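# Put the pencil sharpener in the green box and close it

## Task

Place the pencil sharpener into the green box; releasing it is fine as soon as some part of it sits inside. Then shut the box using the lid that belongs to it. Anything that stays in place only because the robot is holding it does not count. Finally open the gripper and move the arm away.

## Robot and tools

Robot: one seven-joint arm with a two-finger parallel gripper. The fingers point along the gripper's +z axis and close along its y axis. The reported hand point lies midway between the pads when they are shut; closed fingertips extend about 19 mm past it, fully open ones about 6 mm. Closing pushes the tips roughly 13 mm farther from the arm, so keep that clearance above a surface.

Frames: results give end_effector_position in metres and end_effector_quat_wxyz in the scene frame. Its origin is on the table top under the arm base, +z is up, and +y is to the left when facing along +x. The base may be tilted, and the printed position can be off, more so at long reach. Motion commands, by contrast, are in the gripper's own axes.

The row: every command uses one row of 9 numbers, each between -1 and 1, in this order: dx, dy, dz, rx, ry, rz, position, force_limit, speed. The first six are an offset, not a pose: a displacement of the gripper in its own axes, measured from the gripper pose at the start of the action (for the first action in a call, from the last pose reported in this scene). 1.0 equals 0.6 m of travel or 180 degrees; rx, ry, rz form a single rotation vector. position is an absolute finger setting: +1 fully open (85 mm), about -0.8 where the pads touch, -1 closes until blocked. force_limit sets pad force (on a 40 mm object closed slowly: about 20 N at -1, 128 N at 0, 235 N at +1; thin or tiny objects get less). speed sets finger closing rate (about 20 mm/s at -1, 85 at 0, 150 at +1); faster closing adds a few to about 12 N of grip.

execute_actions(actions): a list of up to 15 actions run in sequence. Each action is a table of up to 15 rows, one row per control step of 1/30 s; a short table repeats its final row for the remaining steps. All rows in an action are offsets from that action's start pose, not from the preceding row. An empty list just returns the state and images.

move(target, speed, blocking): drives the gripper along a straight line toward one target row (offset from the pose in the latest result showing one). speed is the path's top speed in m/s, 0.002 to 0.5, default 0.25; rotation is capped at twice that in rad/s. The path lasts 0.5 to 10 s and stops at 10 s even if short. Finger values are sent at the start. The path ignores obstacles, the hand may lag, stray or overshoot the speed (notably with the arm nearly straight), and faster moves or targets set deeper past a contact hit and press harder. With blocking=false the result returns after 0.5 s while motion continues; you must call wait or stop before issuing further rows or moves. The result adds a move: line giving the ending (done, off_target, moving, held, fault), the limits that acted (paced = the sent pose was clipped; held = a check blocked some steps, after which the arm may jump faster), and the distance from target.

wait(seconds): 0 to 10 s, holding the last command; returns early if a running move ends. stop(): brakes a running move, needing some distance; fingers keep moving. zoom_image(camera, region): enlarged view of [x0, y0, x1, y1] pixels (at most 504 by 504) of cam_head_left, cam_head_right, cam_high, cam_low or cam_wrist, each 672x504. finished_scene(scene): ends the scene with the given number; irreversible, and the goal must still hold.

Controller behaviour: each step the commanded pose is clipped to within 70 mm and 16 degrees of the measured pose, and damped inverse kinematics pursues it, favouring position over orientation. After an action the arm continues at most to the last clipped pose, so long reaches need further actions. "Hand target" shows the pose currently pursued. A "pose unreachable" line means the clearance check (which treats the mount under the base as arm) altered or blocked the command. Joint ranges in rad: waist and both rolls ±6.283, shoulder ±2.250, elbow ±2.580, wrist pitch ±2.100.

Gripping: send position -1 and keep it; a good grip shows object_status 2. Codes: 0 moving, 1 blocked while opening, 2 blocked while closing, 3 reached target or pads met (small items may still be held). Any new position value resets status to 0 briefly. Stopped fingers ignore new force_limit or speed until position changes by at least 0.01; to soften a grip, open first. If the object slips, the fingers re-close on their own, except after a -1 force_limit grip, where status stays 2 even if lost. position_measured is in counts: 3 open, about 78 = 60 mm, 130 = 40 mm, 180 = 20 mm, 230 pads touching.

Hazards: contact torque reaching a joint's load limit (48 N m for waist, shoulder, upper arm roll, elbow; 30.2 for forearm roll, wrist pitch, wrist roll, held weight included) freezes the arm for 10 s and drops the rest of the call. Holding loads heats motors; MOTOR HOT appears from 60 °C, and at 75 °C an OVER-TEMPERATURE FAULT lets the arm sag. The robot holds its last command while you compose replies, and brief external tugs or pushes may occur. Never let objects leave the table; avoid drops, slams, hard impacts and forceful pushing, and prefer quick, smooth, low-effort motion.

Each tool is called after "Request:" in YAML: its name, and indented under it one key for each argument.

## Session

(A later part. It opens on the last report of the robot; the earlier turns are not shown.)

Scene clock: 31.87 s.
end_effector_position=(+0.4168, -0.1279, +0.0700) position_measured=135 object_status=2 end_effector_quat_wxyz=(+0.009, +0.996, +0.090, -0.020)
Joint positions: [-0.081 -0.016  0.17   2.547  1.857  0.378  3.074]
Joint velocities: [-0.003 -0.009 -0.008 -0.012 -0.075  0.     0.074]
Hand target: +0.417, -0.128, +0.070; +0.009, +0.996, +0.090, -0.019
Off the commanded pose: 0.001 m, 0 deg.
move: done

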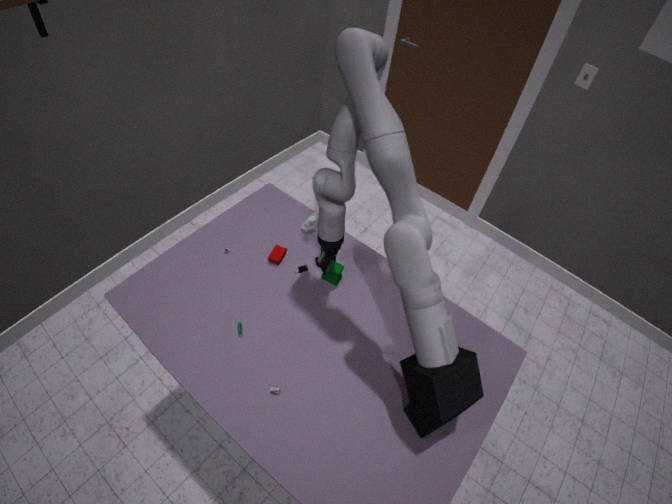

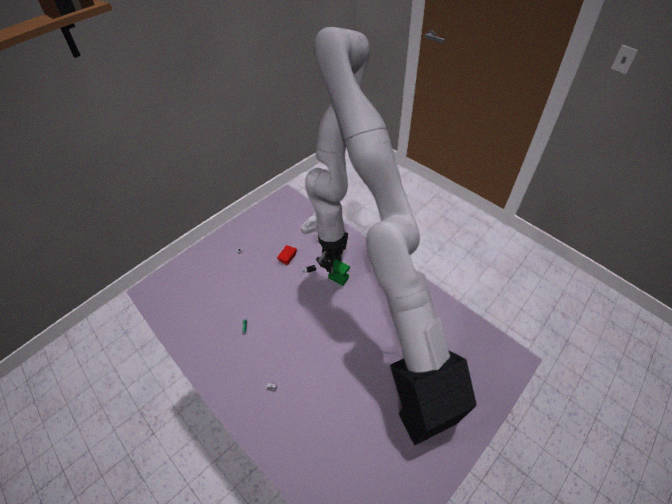

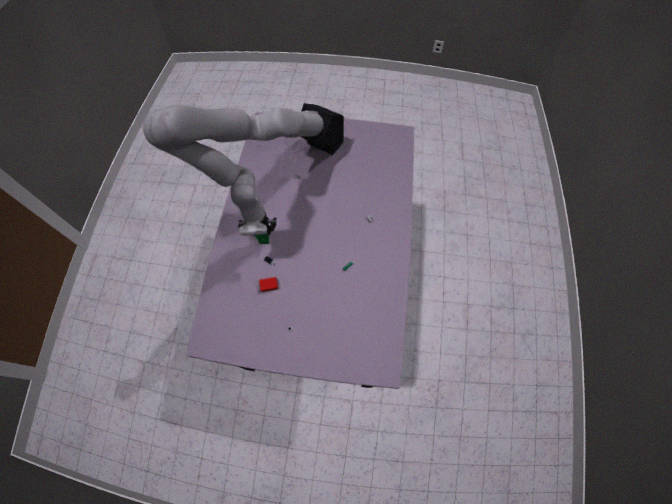

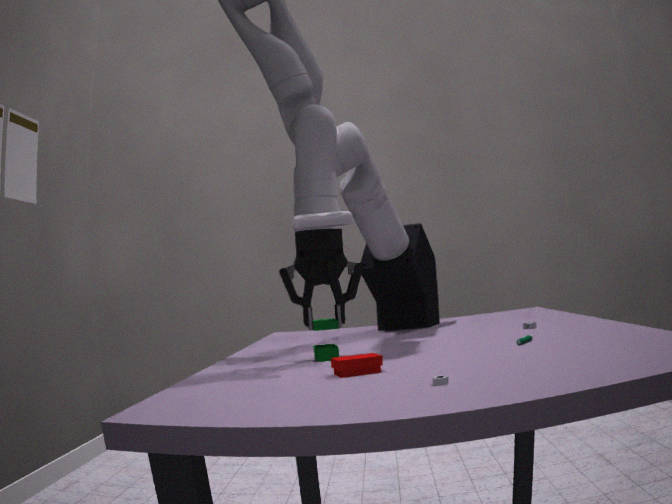

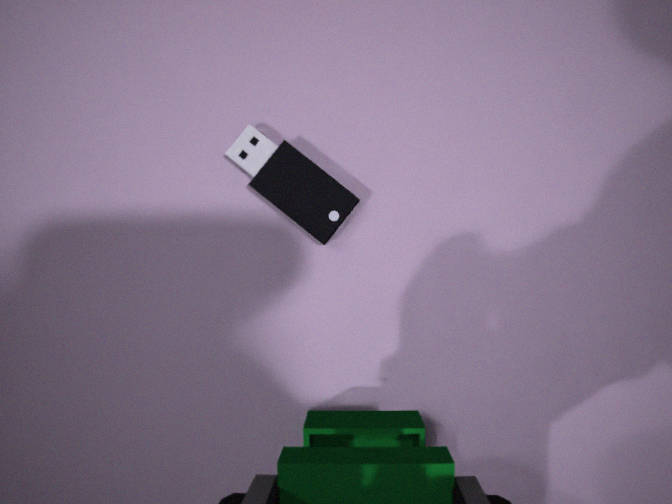

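Request:
move:
  target: [0,-0.17,0,0,0,0,-1,-0.4,-0.5]
  speed: 0.12

Request:
move:
  target: [0,0,0.083,0,0,0,-1,-0.4,-0.5]
  speed: 0.05

Request:
execute_actions:
  actions:
    - [[0,0,0,0,0,0,0.3,-0.4,-0.3]]
    - [[0,0,0,0,0,0,0.3,-0.4,-0.3]]

Request:
move:
  target: [0,0,-0.2,0,0,0,0.3,-0.4,-0.3]
  speed: 0.15

Request:
move:
  target: [-0.15,-0.22,0,0,0,0,0.3,-0.4,-0.3]
  speed: 0.2

Scene clock: 41.07 s.
end_effector_position=(+0.3985, -0.0281, +0.0687) position_measured=135 object_status=2 end_effector_quat_wxyz=(+0.010, +0.996, +0.090, -0.021)
Joint positions: [-0.306  0.184 -0.106  2.58   1.713  0.675  2.739]
Joint velocities: [ 0.071  0.007 -0.09  -0.001 -0.002  0.021  0.001]
Hand target: +0.398, -0.028, +0.069; +0.010, +0.996, +0.090, -0.021
Off the commanded pose: 0.001 m, 0 deg.
joint sent to its limit — the command would take joint 4 (elbow) past its upper limit, so that joint was sent only as far as its limit.
move: done

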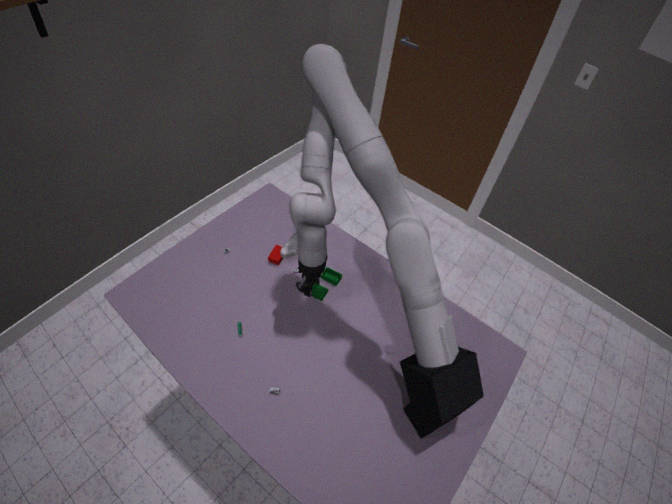

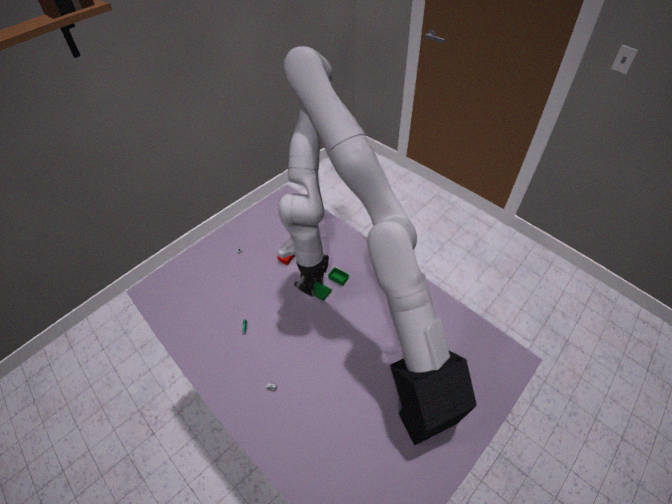

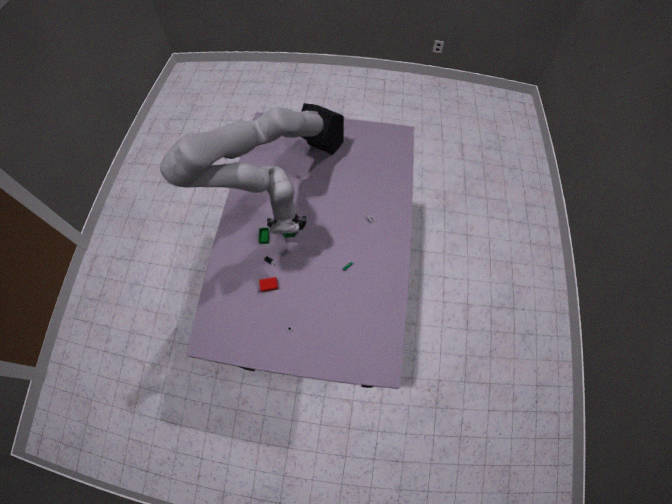

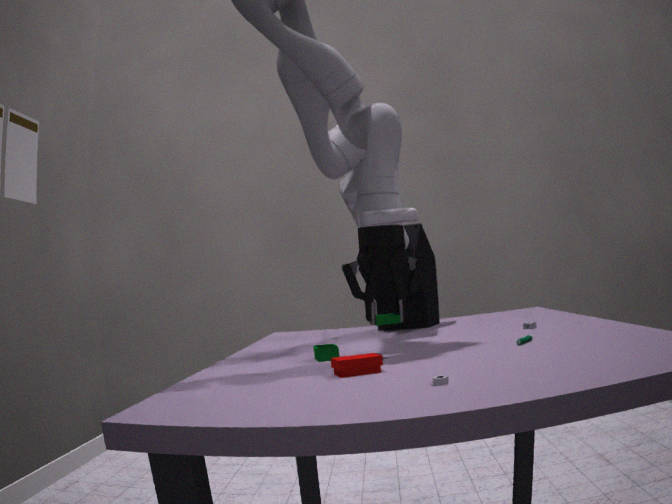

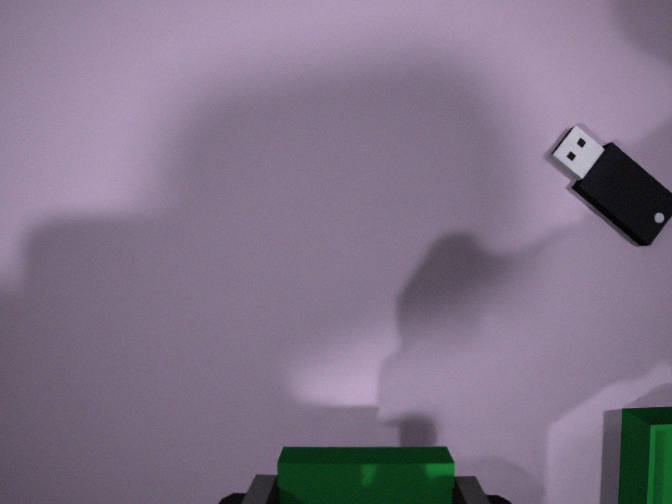

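Scene clock: 42.37 s.
end_effector_position=(+0.3970, -0.0292, +0.0192) position_measured=135 object_status=2 end_effector_quat_wxyz=(+0.010, +0.996, +0.090, -0.020)
Joint positions: [-0.183  0.361 -0.095  2.561  2.04   0.697  2.494]
Joint velocities: [ 0.005  0.01   0.003  0.001  0.008  0.002 -0.006]
Hand target: +0.397, -0.029, +0.019; +0.010, +0.996, +0.090, -0.021
Off the commanded pose: 0.001 m, 0 deg.
move: done

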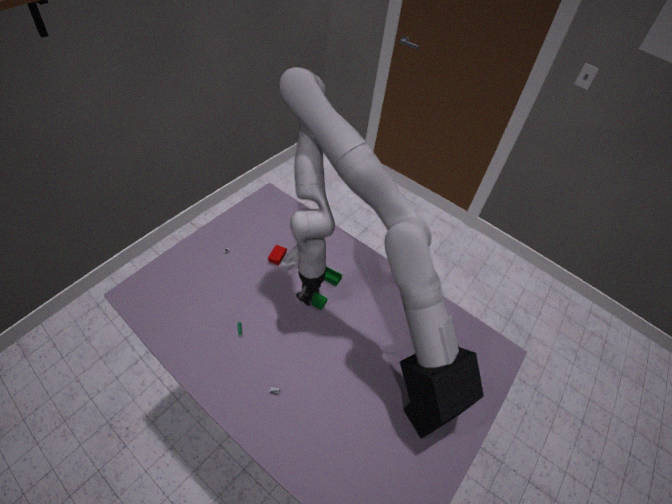

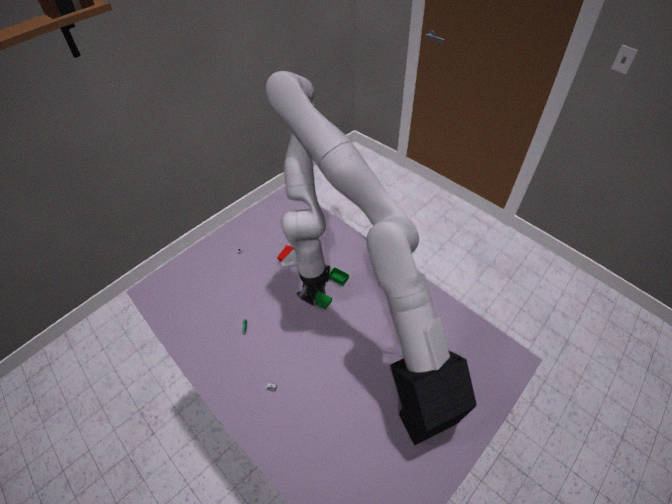

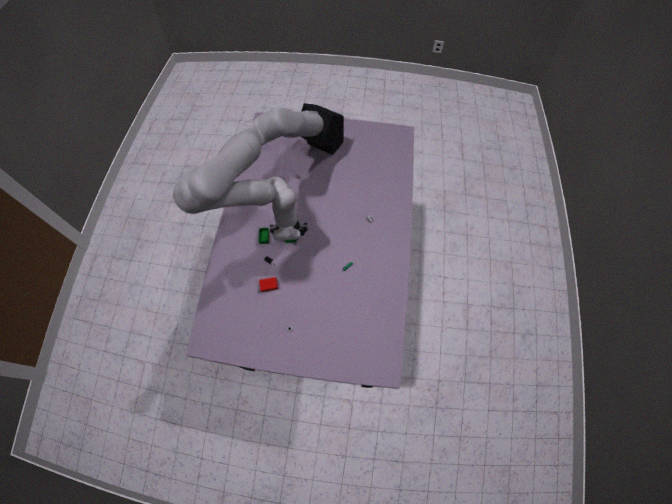

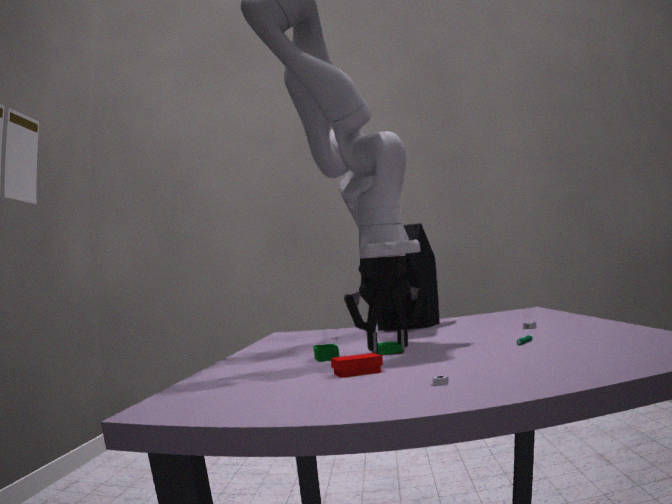

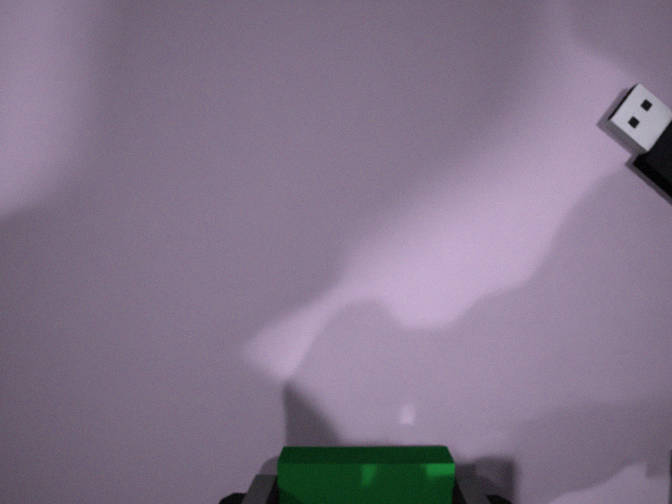

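Scene clock: 43.37 s.
end_effector_position=(+0.3970, -0.0292, +0.0192) position_measured=91 object_status=3 end_effector_quat_wxyz=(+0.010, +0.996, +0.090, -0.020)
Joint positions: [-0.183  0.361 -0.095  2.561  2.04   0.697  2.494]
Joint velocities: [ 0.    -0.002 -0.    -0.001 -0.001 -0.    -0.   ]
Hand target: +0.397, -0.029, +0.019; +0.010, +0.996, +0.090, -0.020
Off the commanded pose: 0.000 m, 0 deg.

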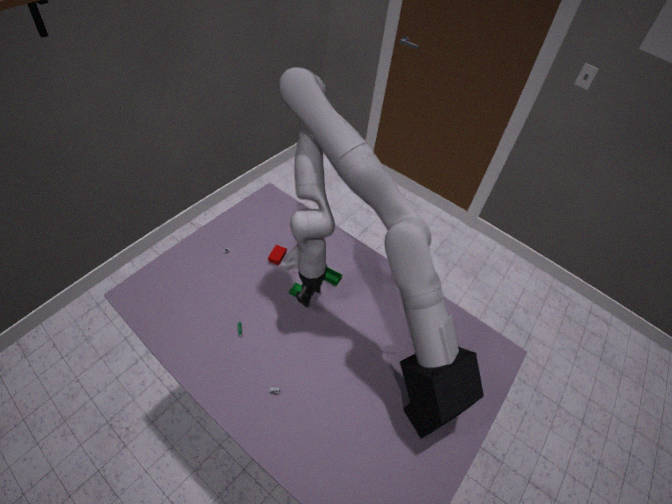

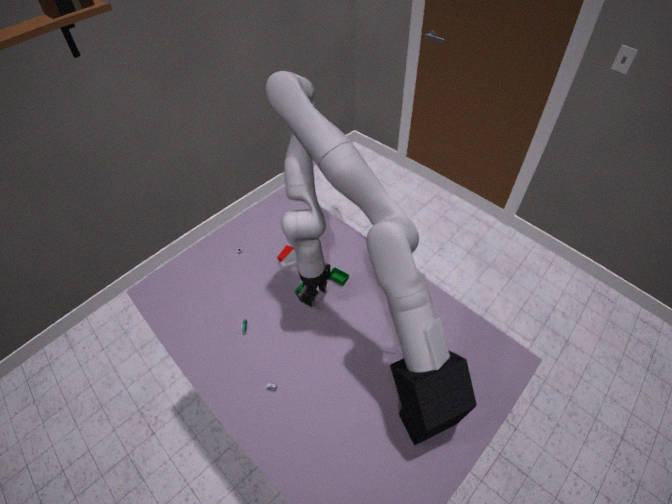

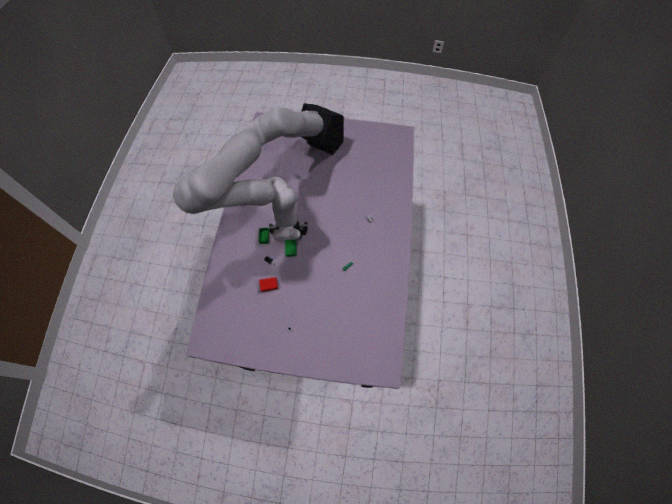

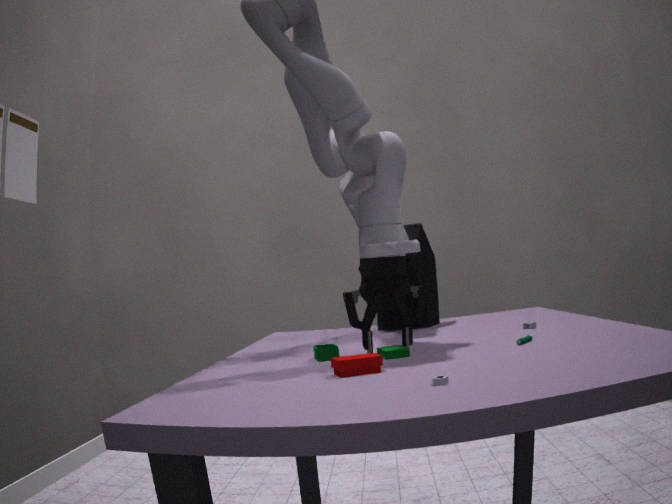

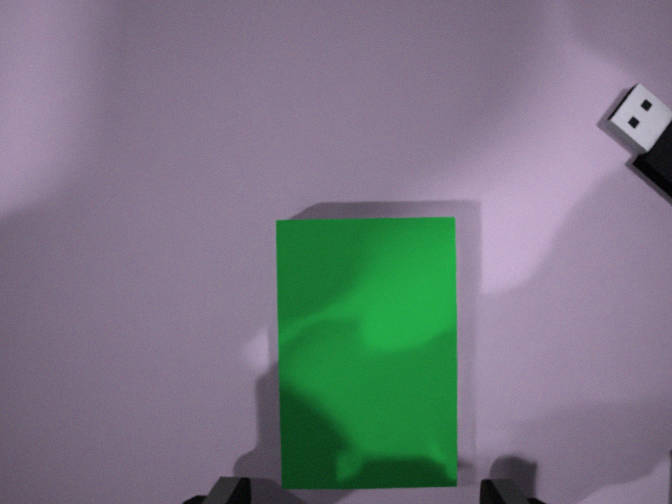

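Scene clock: 44.77 s.
end_effector_position=(+0.4010, -0.0261, +0.1389) position_measured=91 object_status=3 end_effector_quat_wxyz=(+0.009, +0.996, +0.090, -0.021)
Joint positions: [-0.394 -0.058 -0.243  2.544  1.204  0.789  3.132]
Joint velocities: [-0.001 -0.007 -0.002 -0.002 -0.004  0.001  0.002]
Hand target: +0.401, -0.026, +0.139; +0.009, +0.996, +0.090, -0.021
Off the commanded pose: 0.001 m, 0 deg.
move: done

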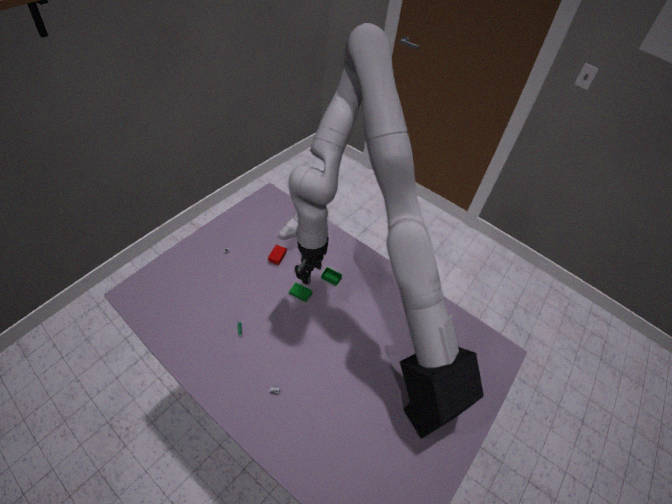

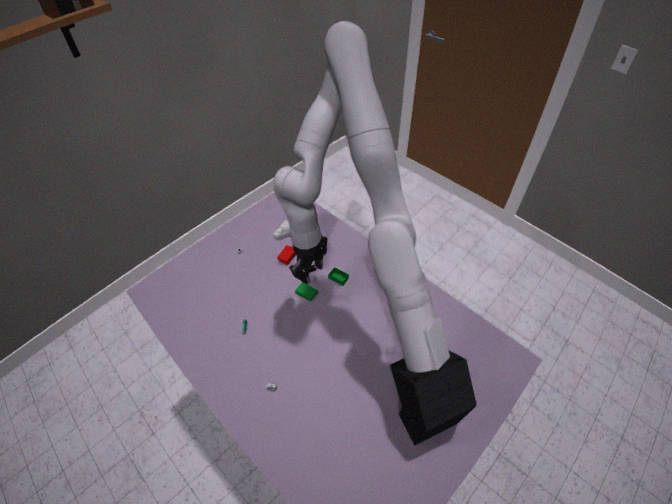

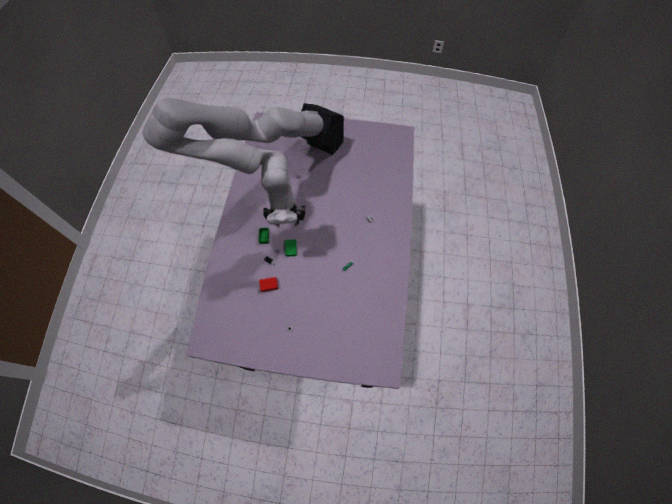

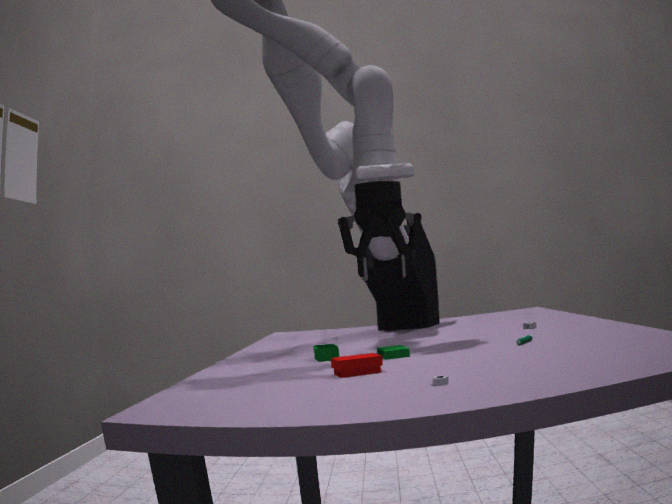

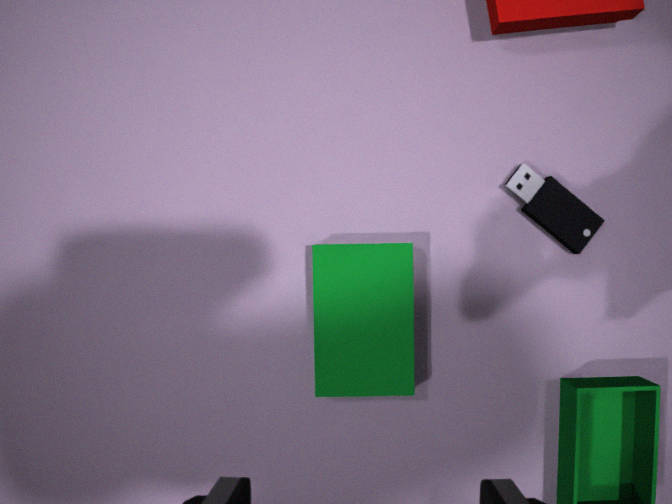

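Scene clock: 46.13 s.
end_effector_position=(+0.2899, +0.0868, +0.1409) position_measured=91 object_status=3 end_effector_quat_wxyz=(+0.021, +0.995, +0.089, -0.028)
Joint positions: [-0.754  0.506 -0.613  2.579  1.191  1.102  2.244]
Joint velocities: [ 0.138  0.07  -0.225  0.001  0.005  0.125 -0.061]
Hand target: +0.289, +0.087, +0.141; +0.021, +0.995, +0.091, -0.028
Off the commanded pose: 0.001 m, 2 deg.
joint sent to its limit — the command would take joint 4 (elbow) past its upper limit, so that joint was sent only as far as its limit.
move: done

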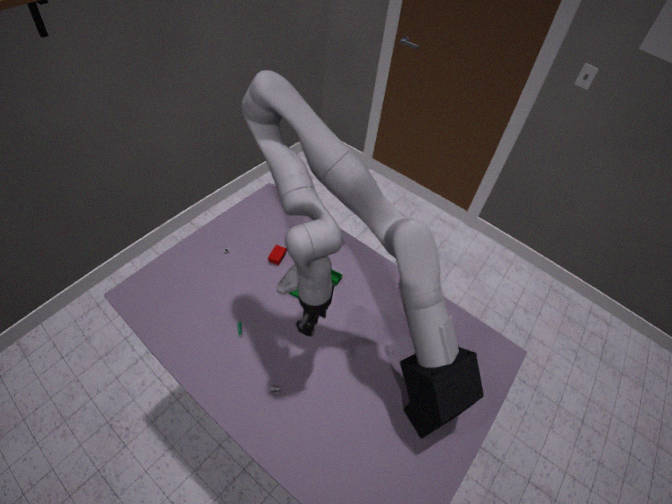

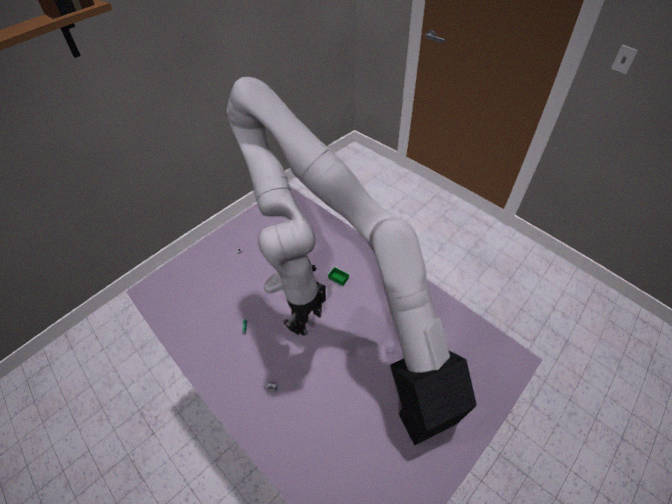

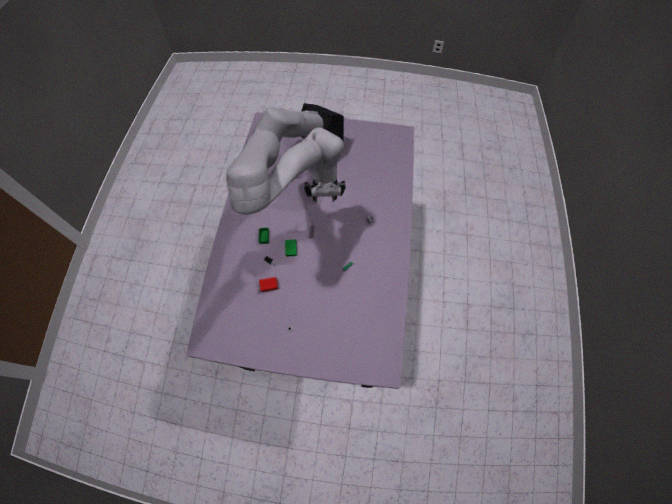

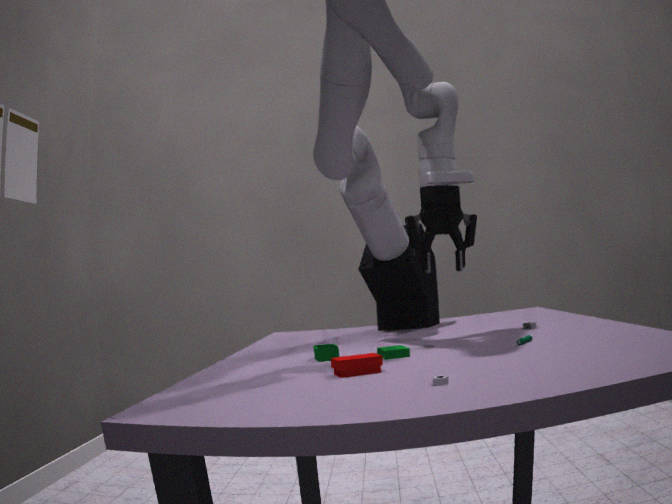

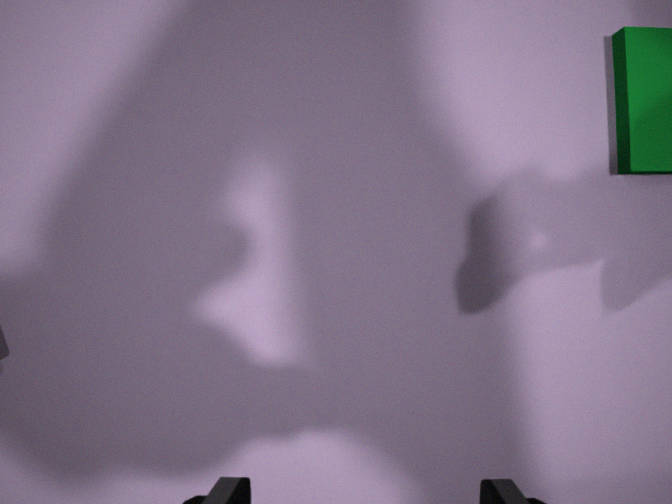

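Request:
zoom_image:
  camera: "cam_low"
  region: [400,300,580,400]

Request:
move:
  target: [0.1,-0.22,0,0,0,0,0.3,-0.4,-0.3]
  speed: 0.2

Region (400, 300, 580, 400) of cam_low's 672x504 image, scaled by 2.800, with more detail than that image has.

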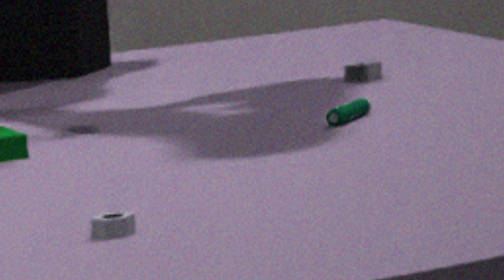

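Scene clock: 51.03 s.
end_effector_position=(+0.3250, +0.2274, +0.1332) position_measured=91 object_status=3 end_effector_quat_wxyz=(+0.020, +0.995, +0.090, -0.028)
Joint positions: [-0.763  0.699 -0.56   2.143  1.197  1.24   2.502]
Joint velocities: [-0.002  0.006  0.002 -0.003 -0.001  0.001  0.001]
Hand target: +0.325, +0.227, +0.133; +0.021, +0.995, +0.090, -0.028
Off the commanded pose: 0.001 m, 0 deg.
move: done

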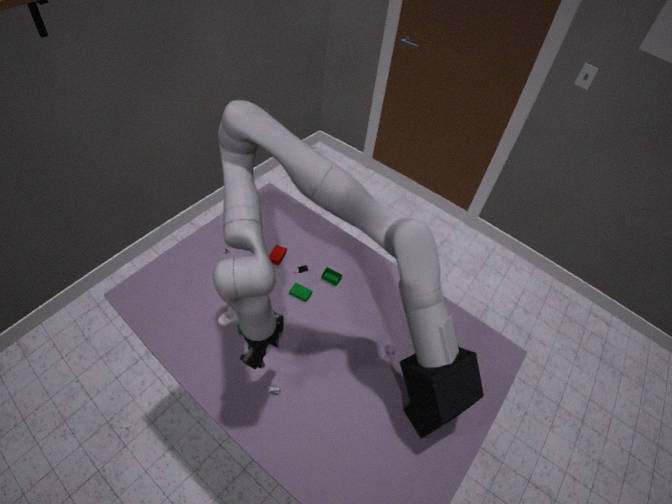

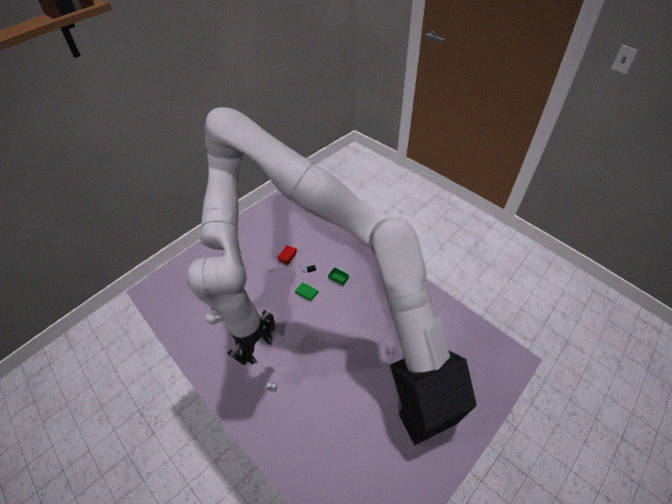

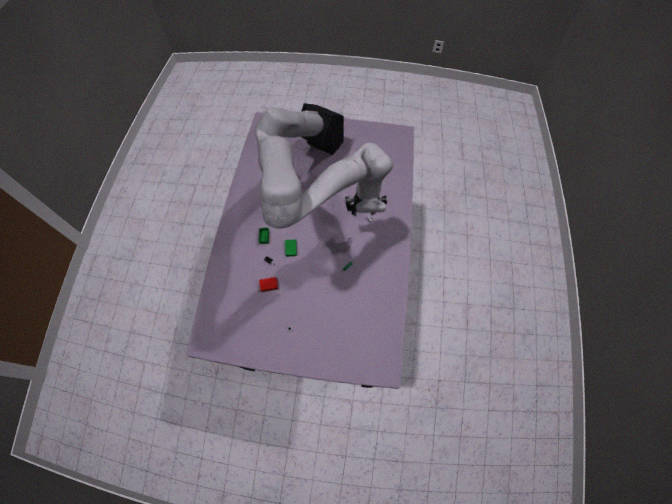

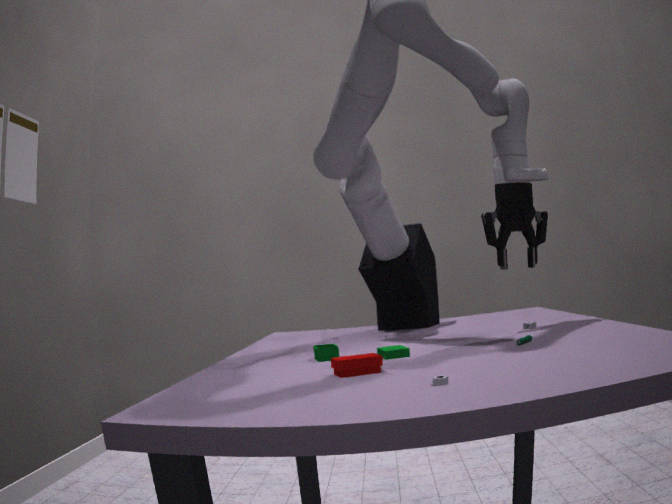

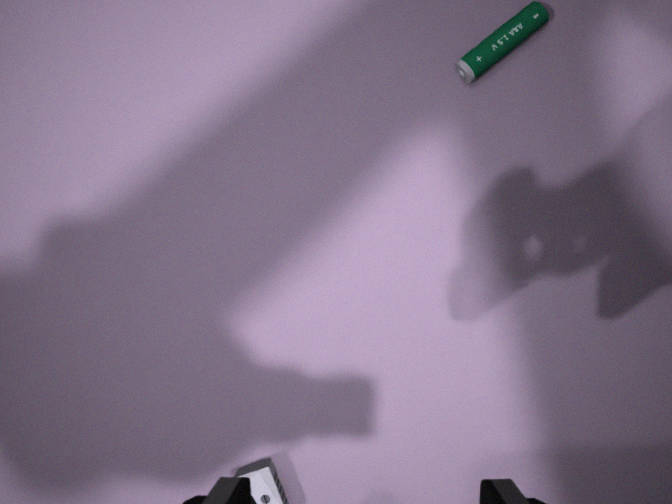

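Move back to see it.

Request:
move:
  target: [-0.08,-0.05,0.08,0,0,0,0.3,-0.4,-0.3]
  speed: 0.12

Scene clock: 53.70 s.
end_effector_position=(+0.2706, +0.2461, +0.0871) position_measured=91 object_status=3 end_effector_quat_wxyz=(+0.021, +0.995, +0.089, -0.027)
Joint positions: [-0.82   0.898 -0.505  2.161  1.337  1.201  2.28 ]
Joint velocities: [-0.002  0.007 -0.001  0.     0.    -0.    -0.001]
Hand target: +0.270, +0.246, +0.087; +0.021, +0.995, +0.090, -0.027
Off the commanded pose: 0.001 m, 0 deg.
move: done

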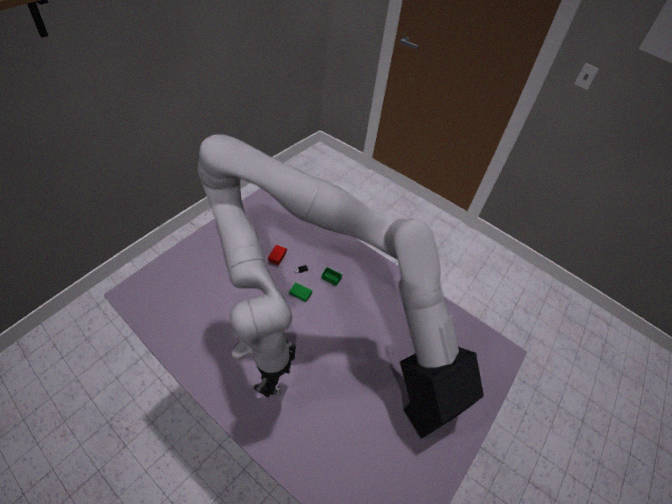

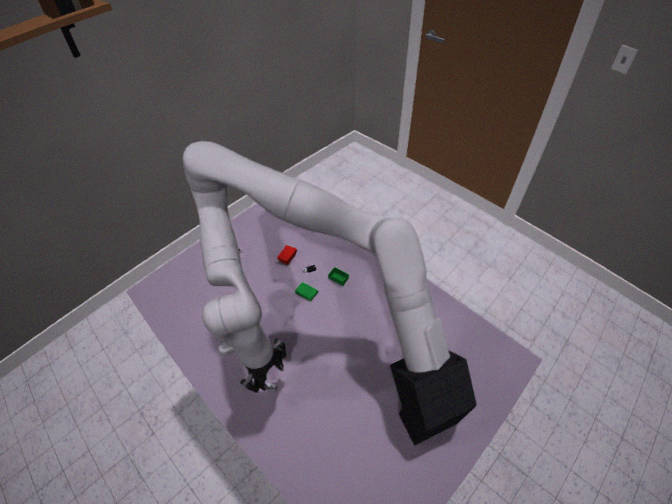

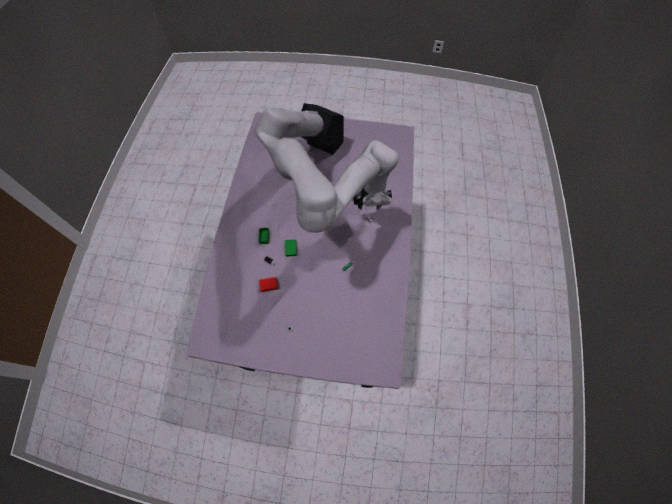

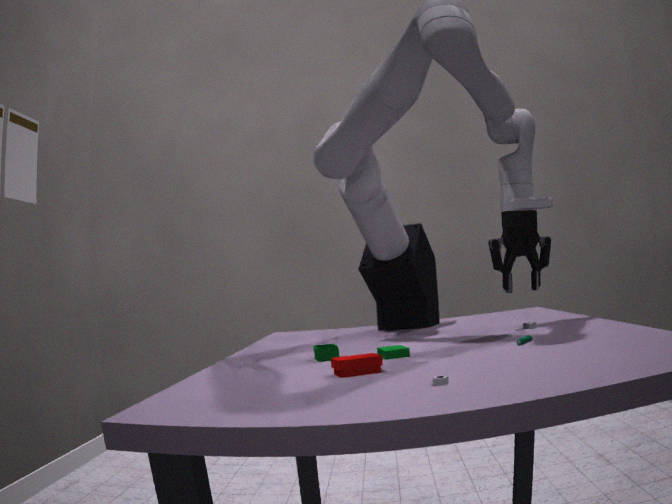

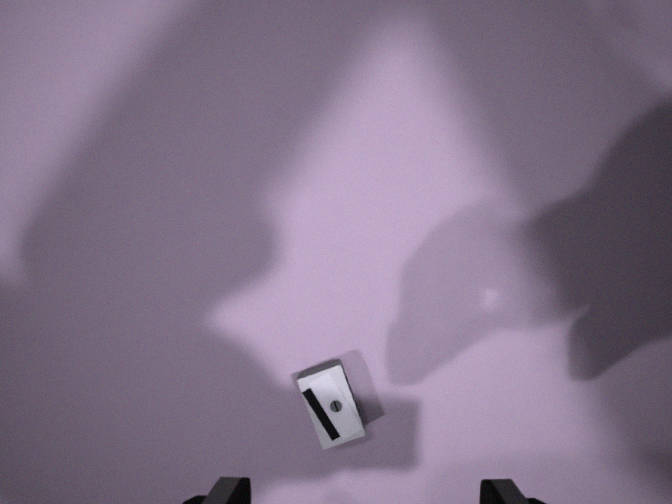

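Request:
move:
  target: [0.047,-0.016,0.06,0,0,-0.12,0.0,-0.4,-0.3]
  speed: 0.08

Scene clock: 58.67 s.
end_effector_position=(+0.2946, +0.2591, +0.0494) position_measured=128 object_status=3 end_effector_quat_wxyz=(+0.015, +0.961, +0.274, -0.031)
Joint positions: [-0.733  0.937 -0.472  2.094  1.422  1.182  2.733]
Joint velocities: [ 0.001  0.     0.    -0.002  0.    -0.001  0.004]
Hand target: +0.295, +0.259, +0.049; +0.015, +0.961, +0.274, -0.031
Off the commanded pose: 0.000 m, 0 deg.
move: done

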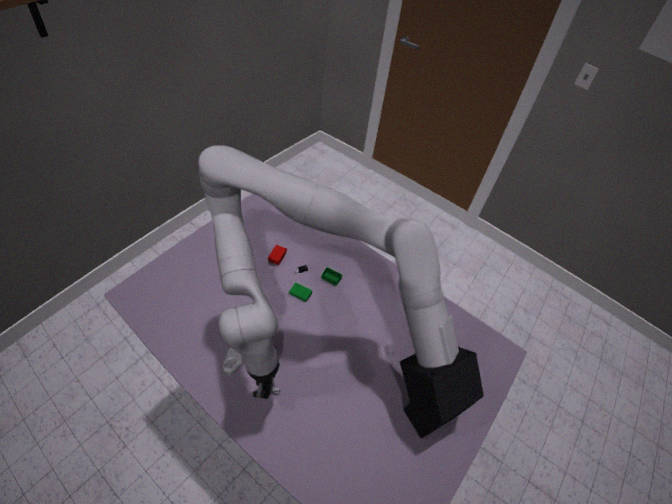

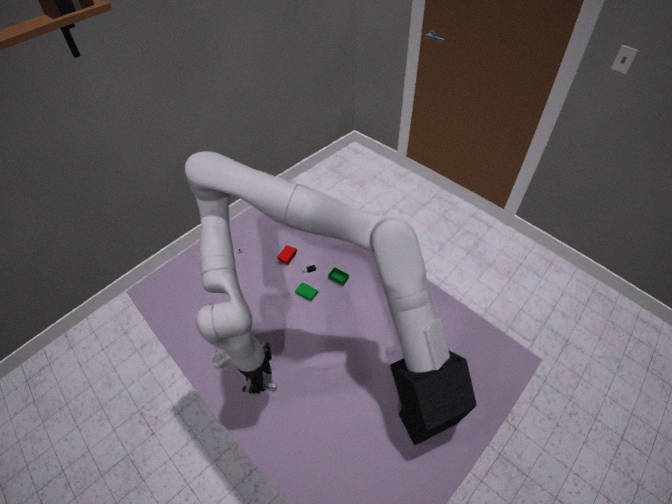

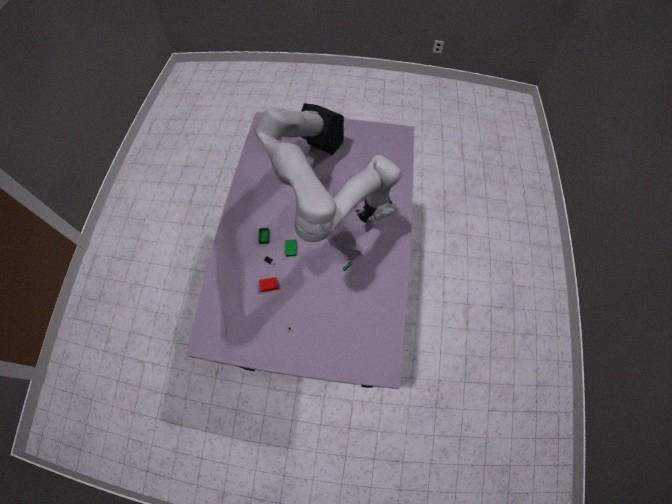

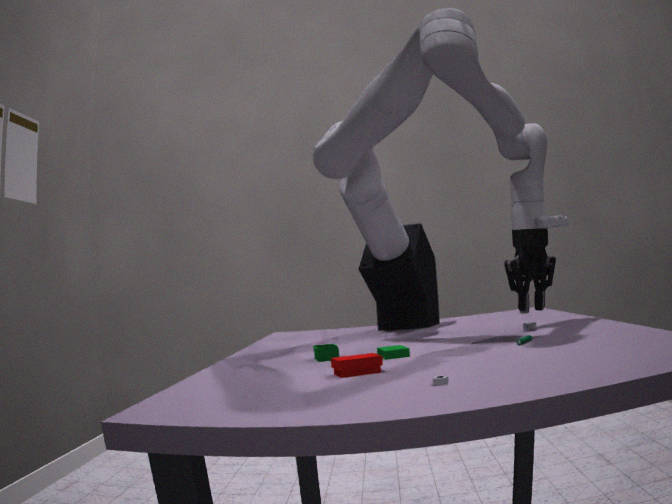

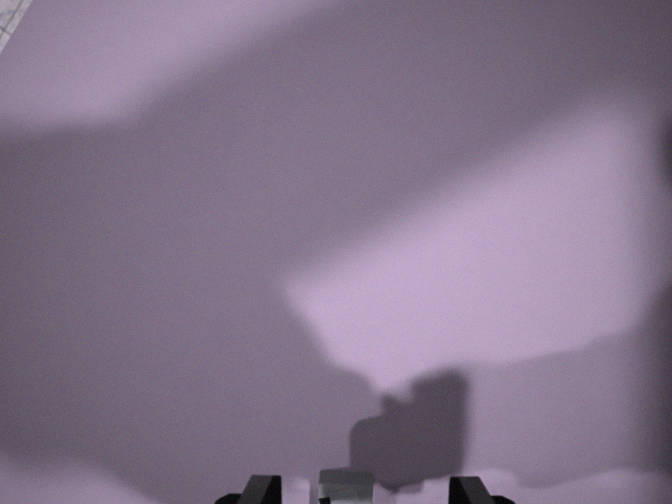

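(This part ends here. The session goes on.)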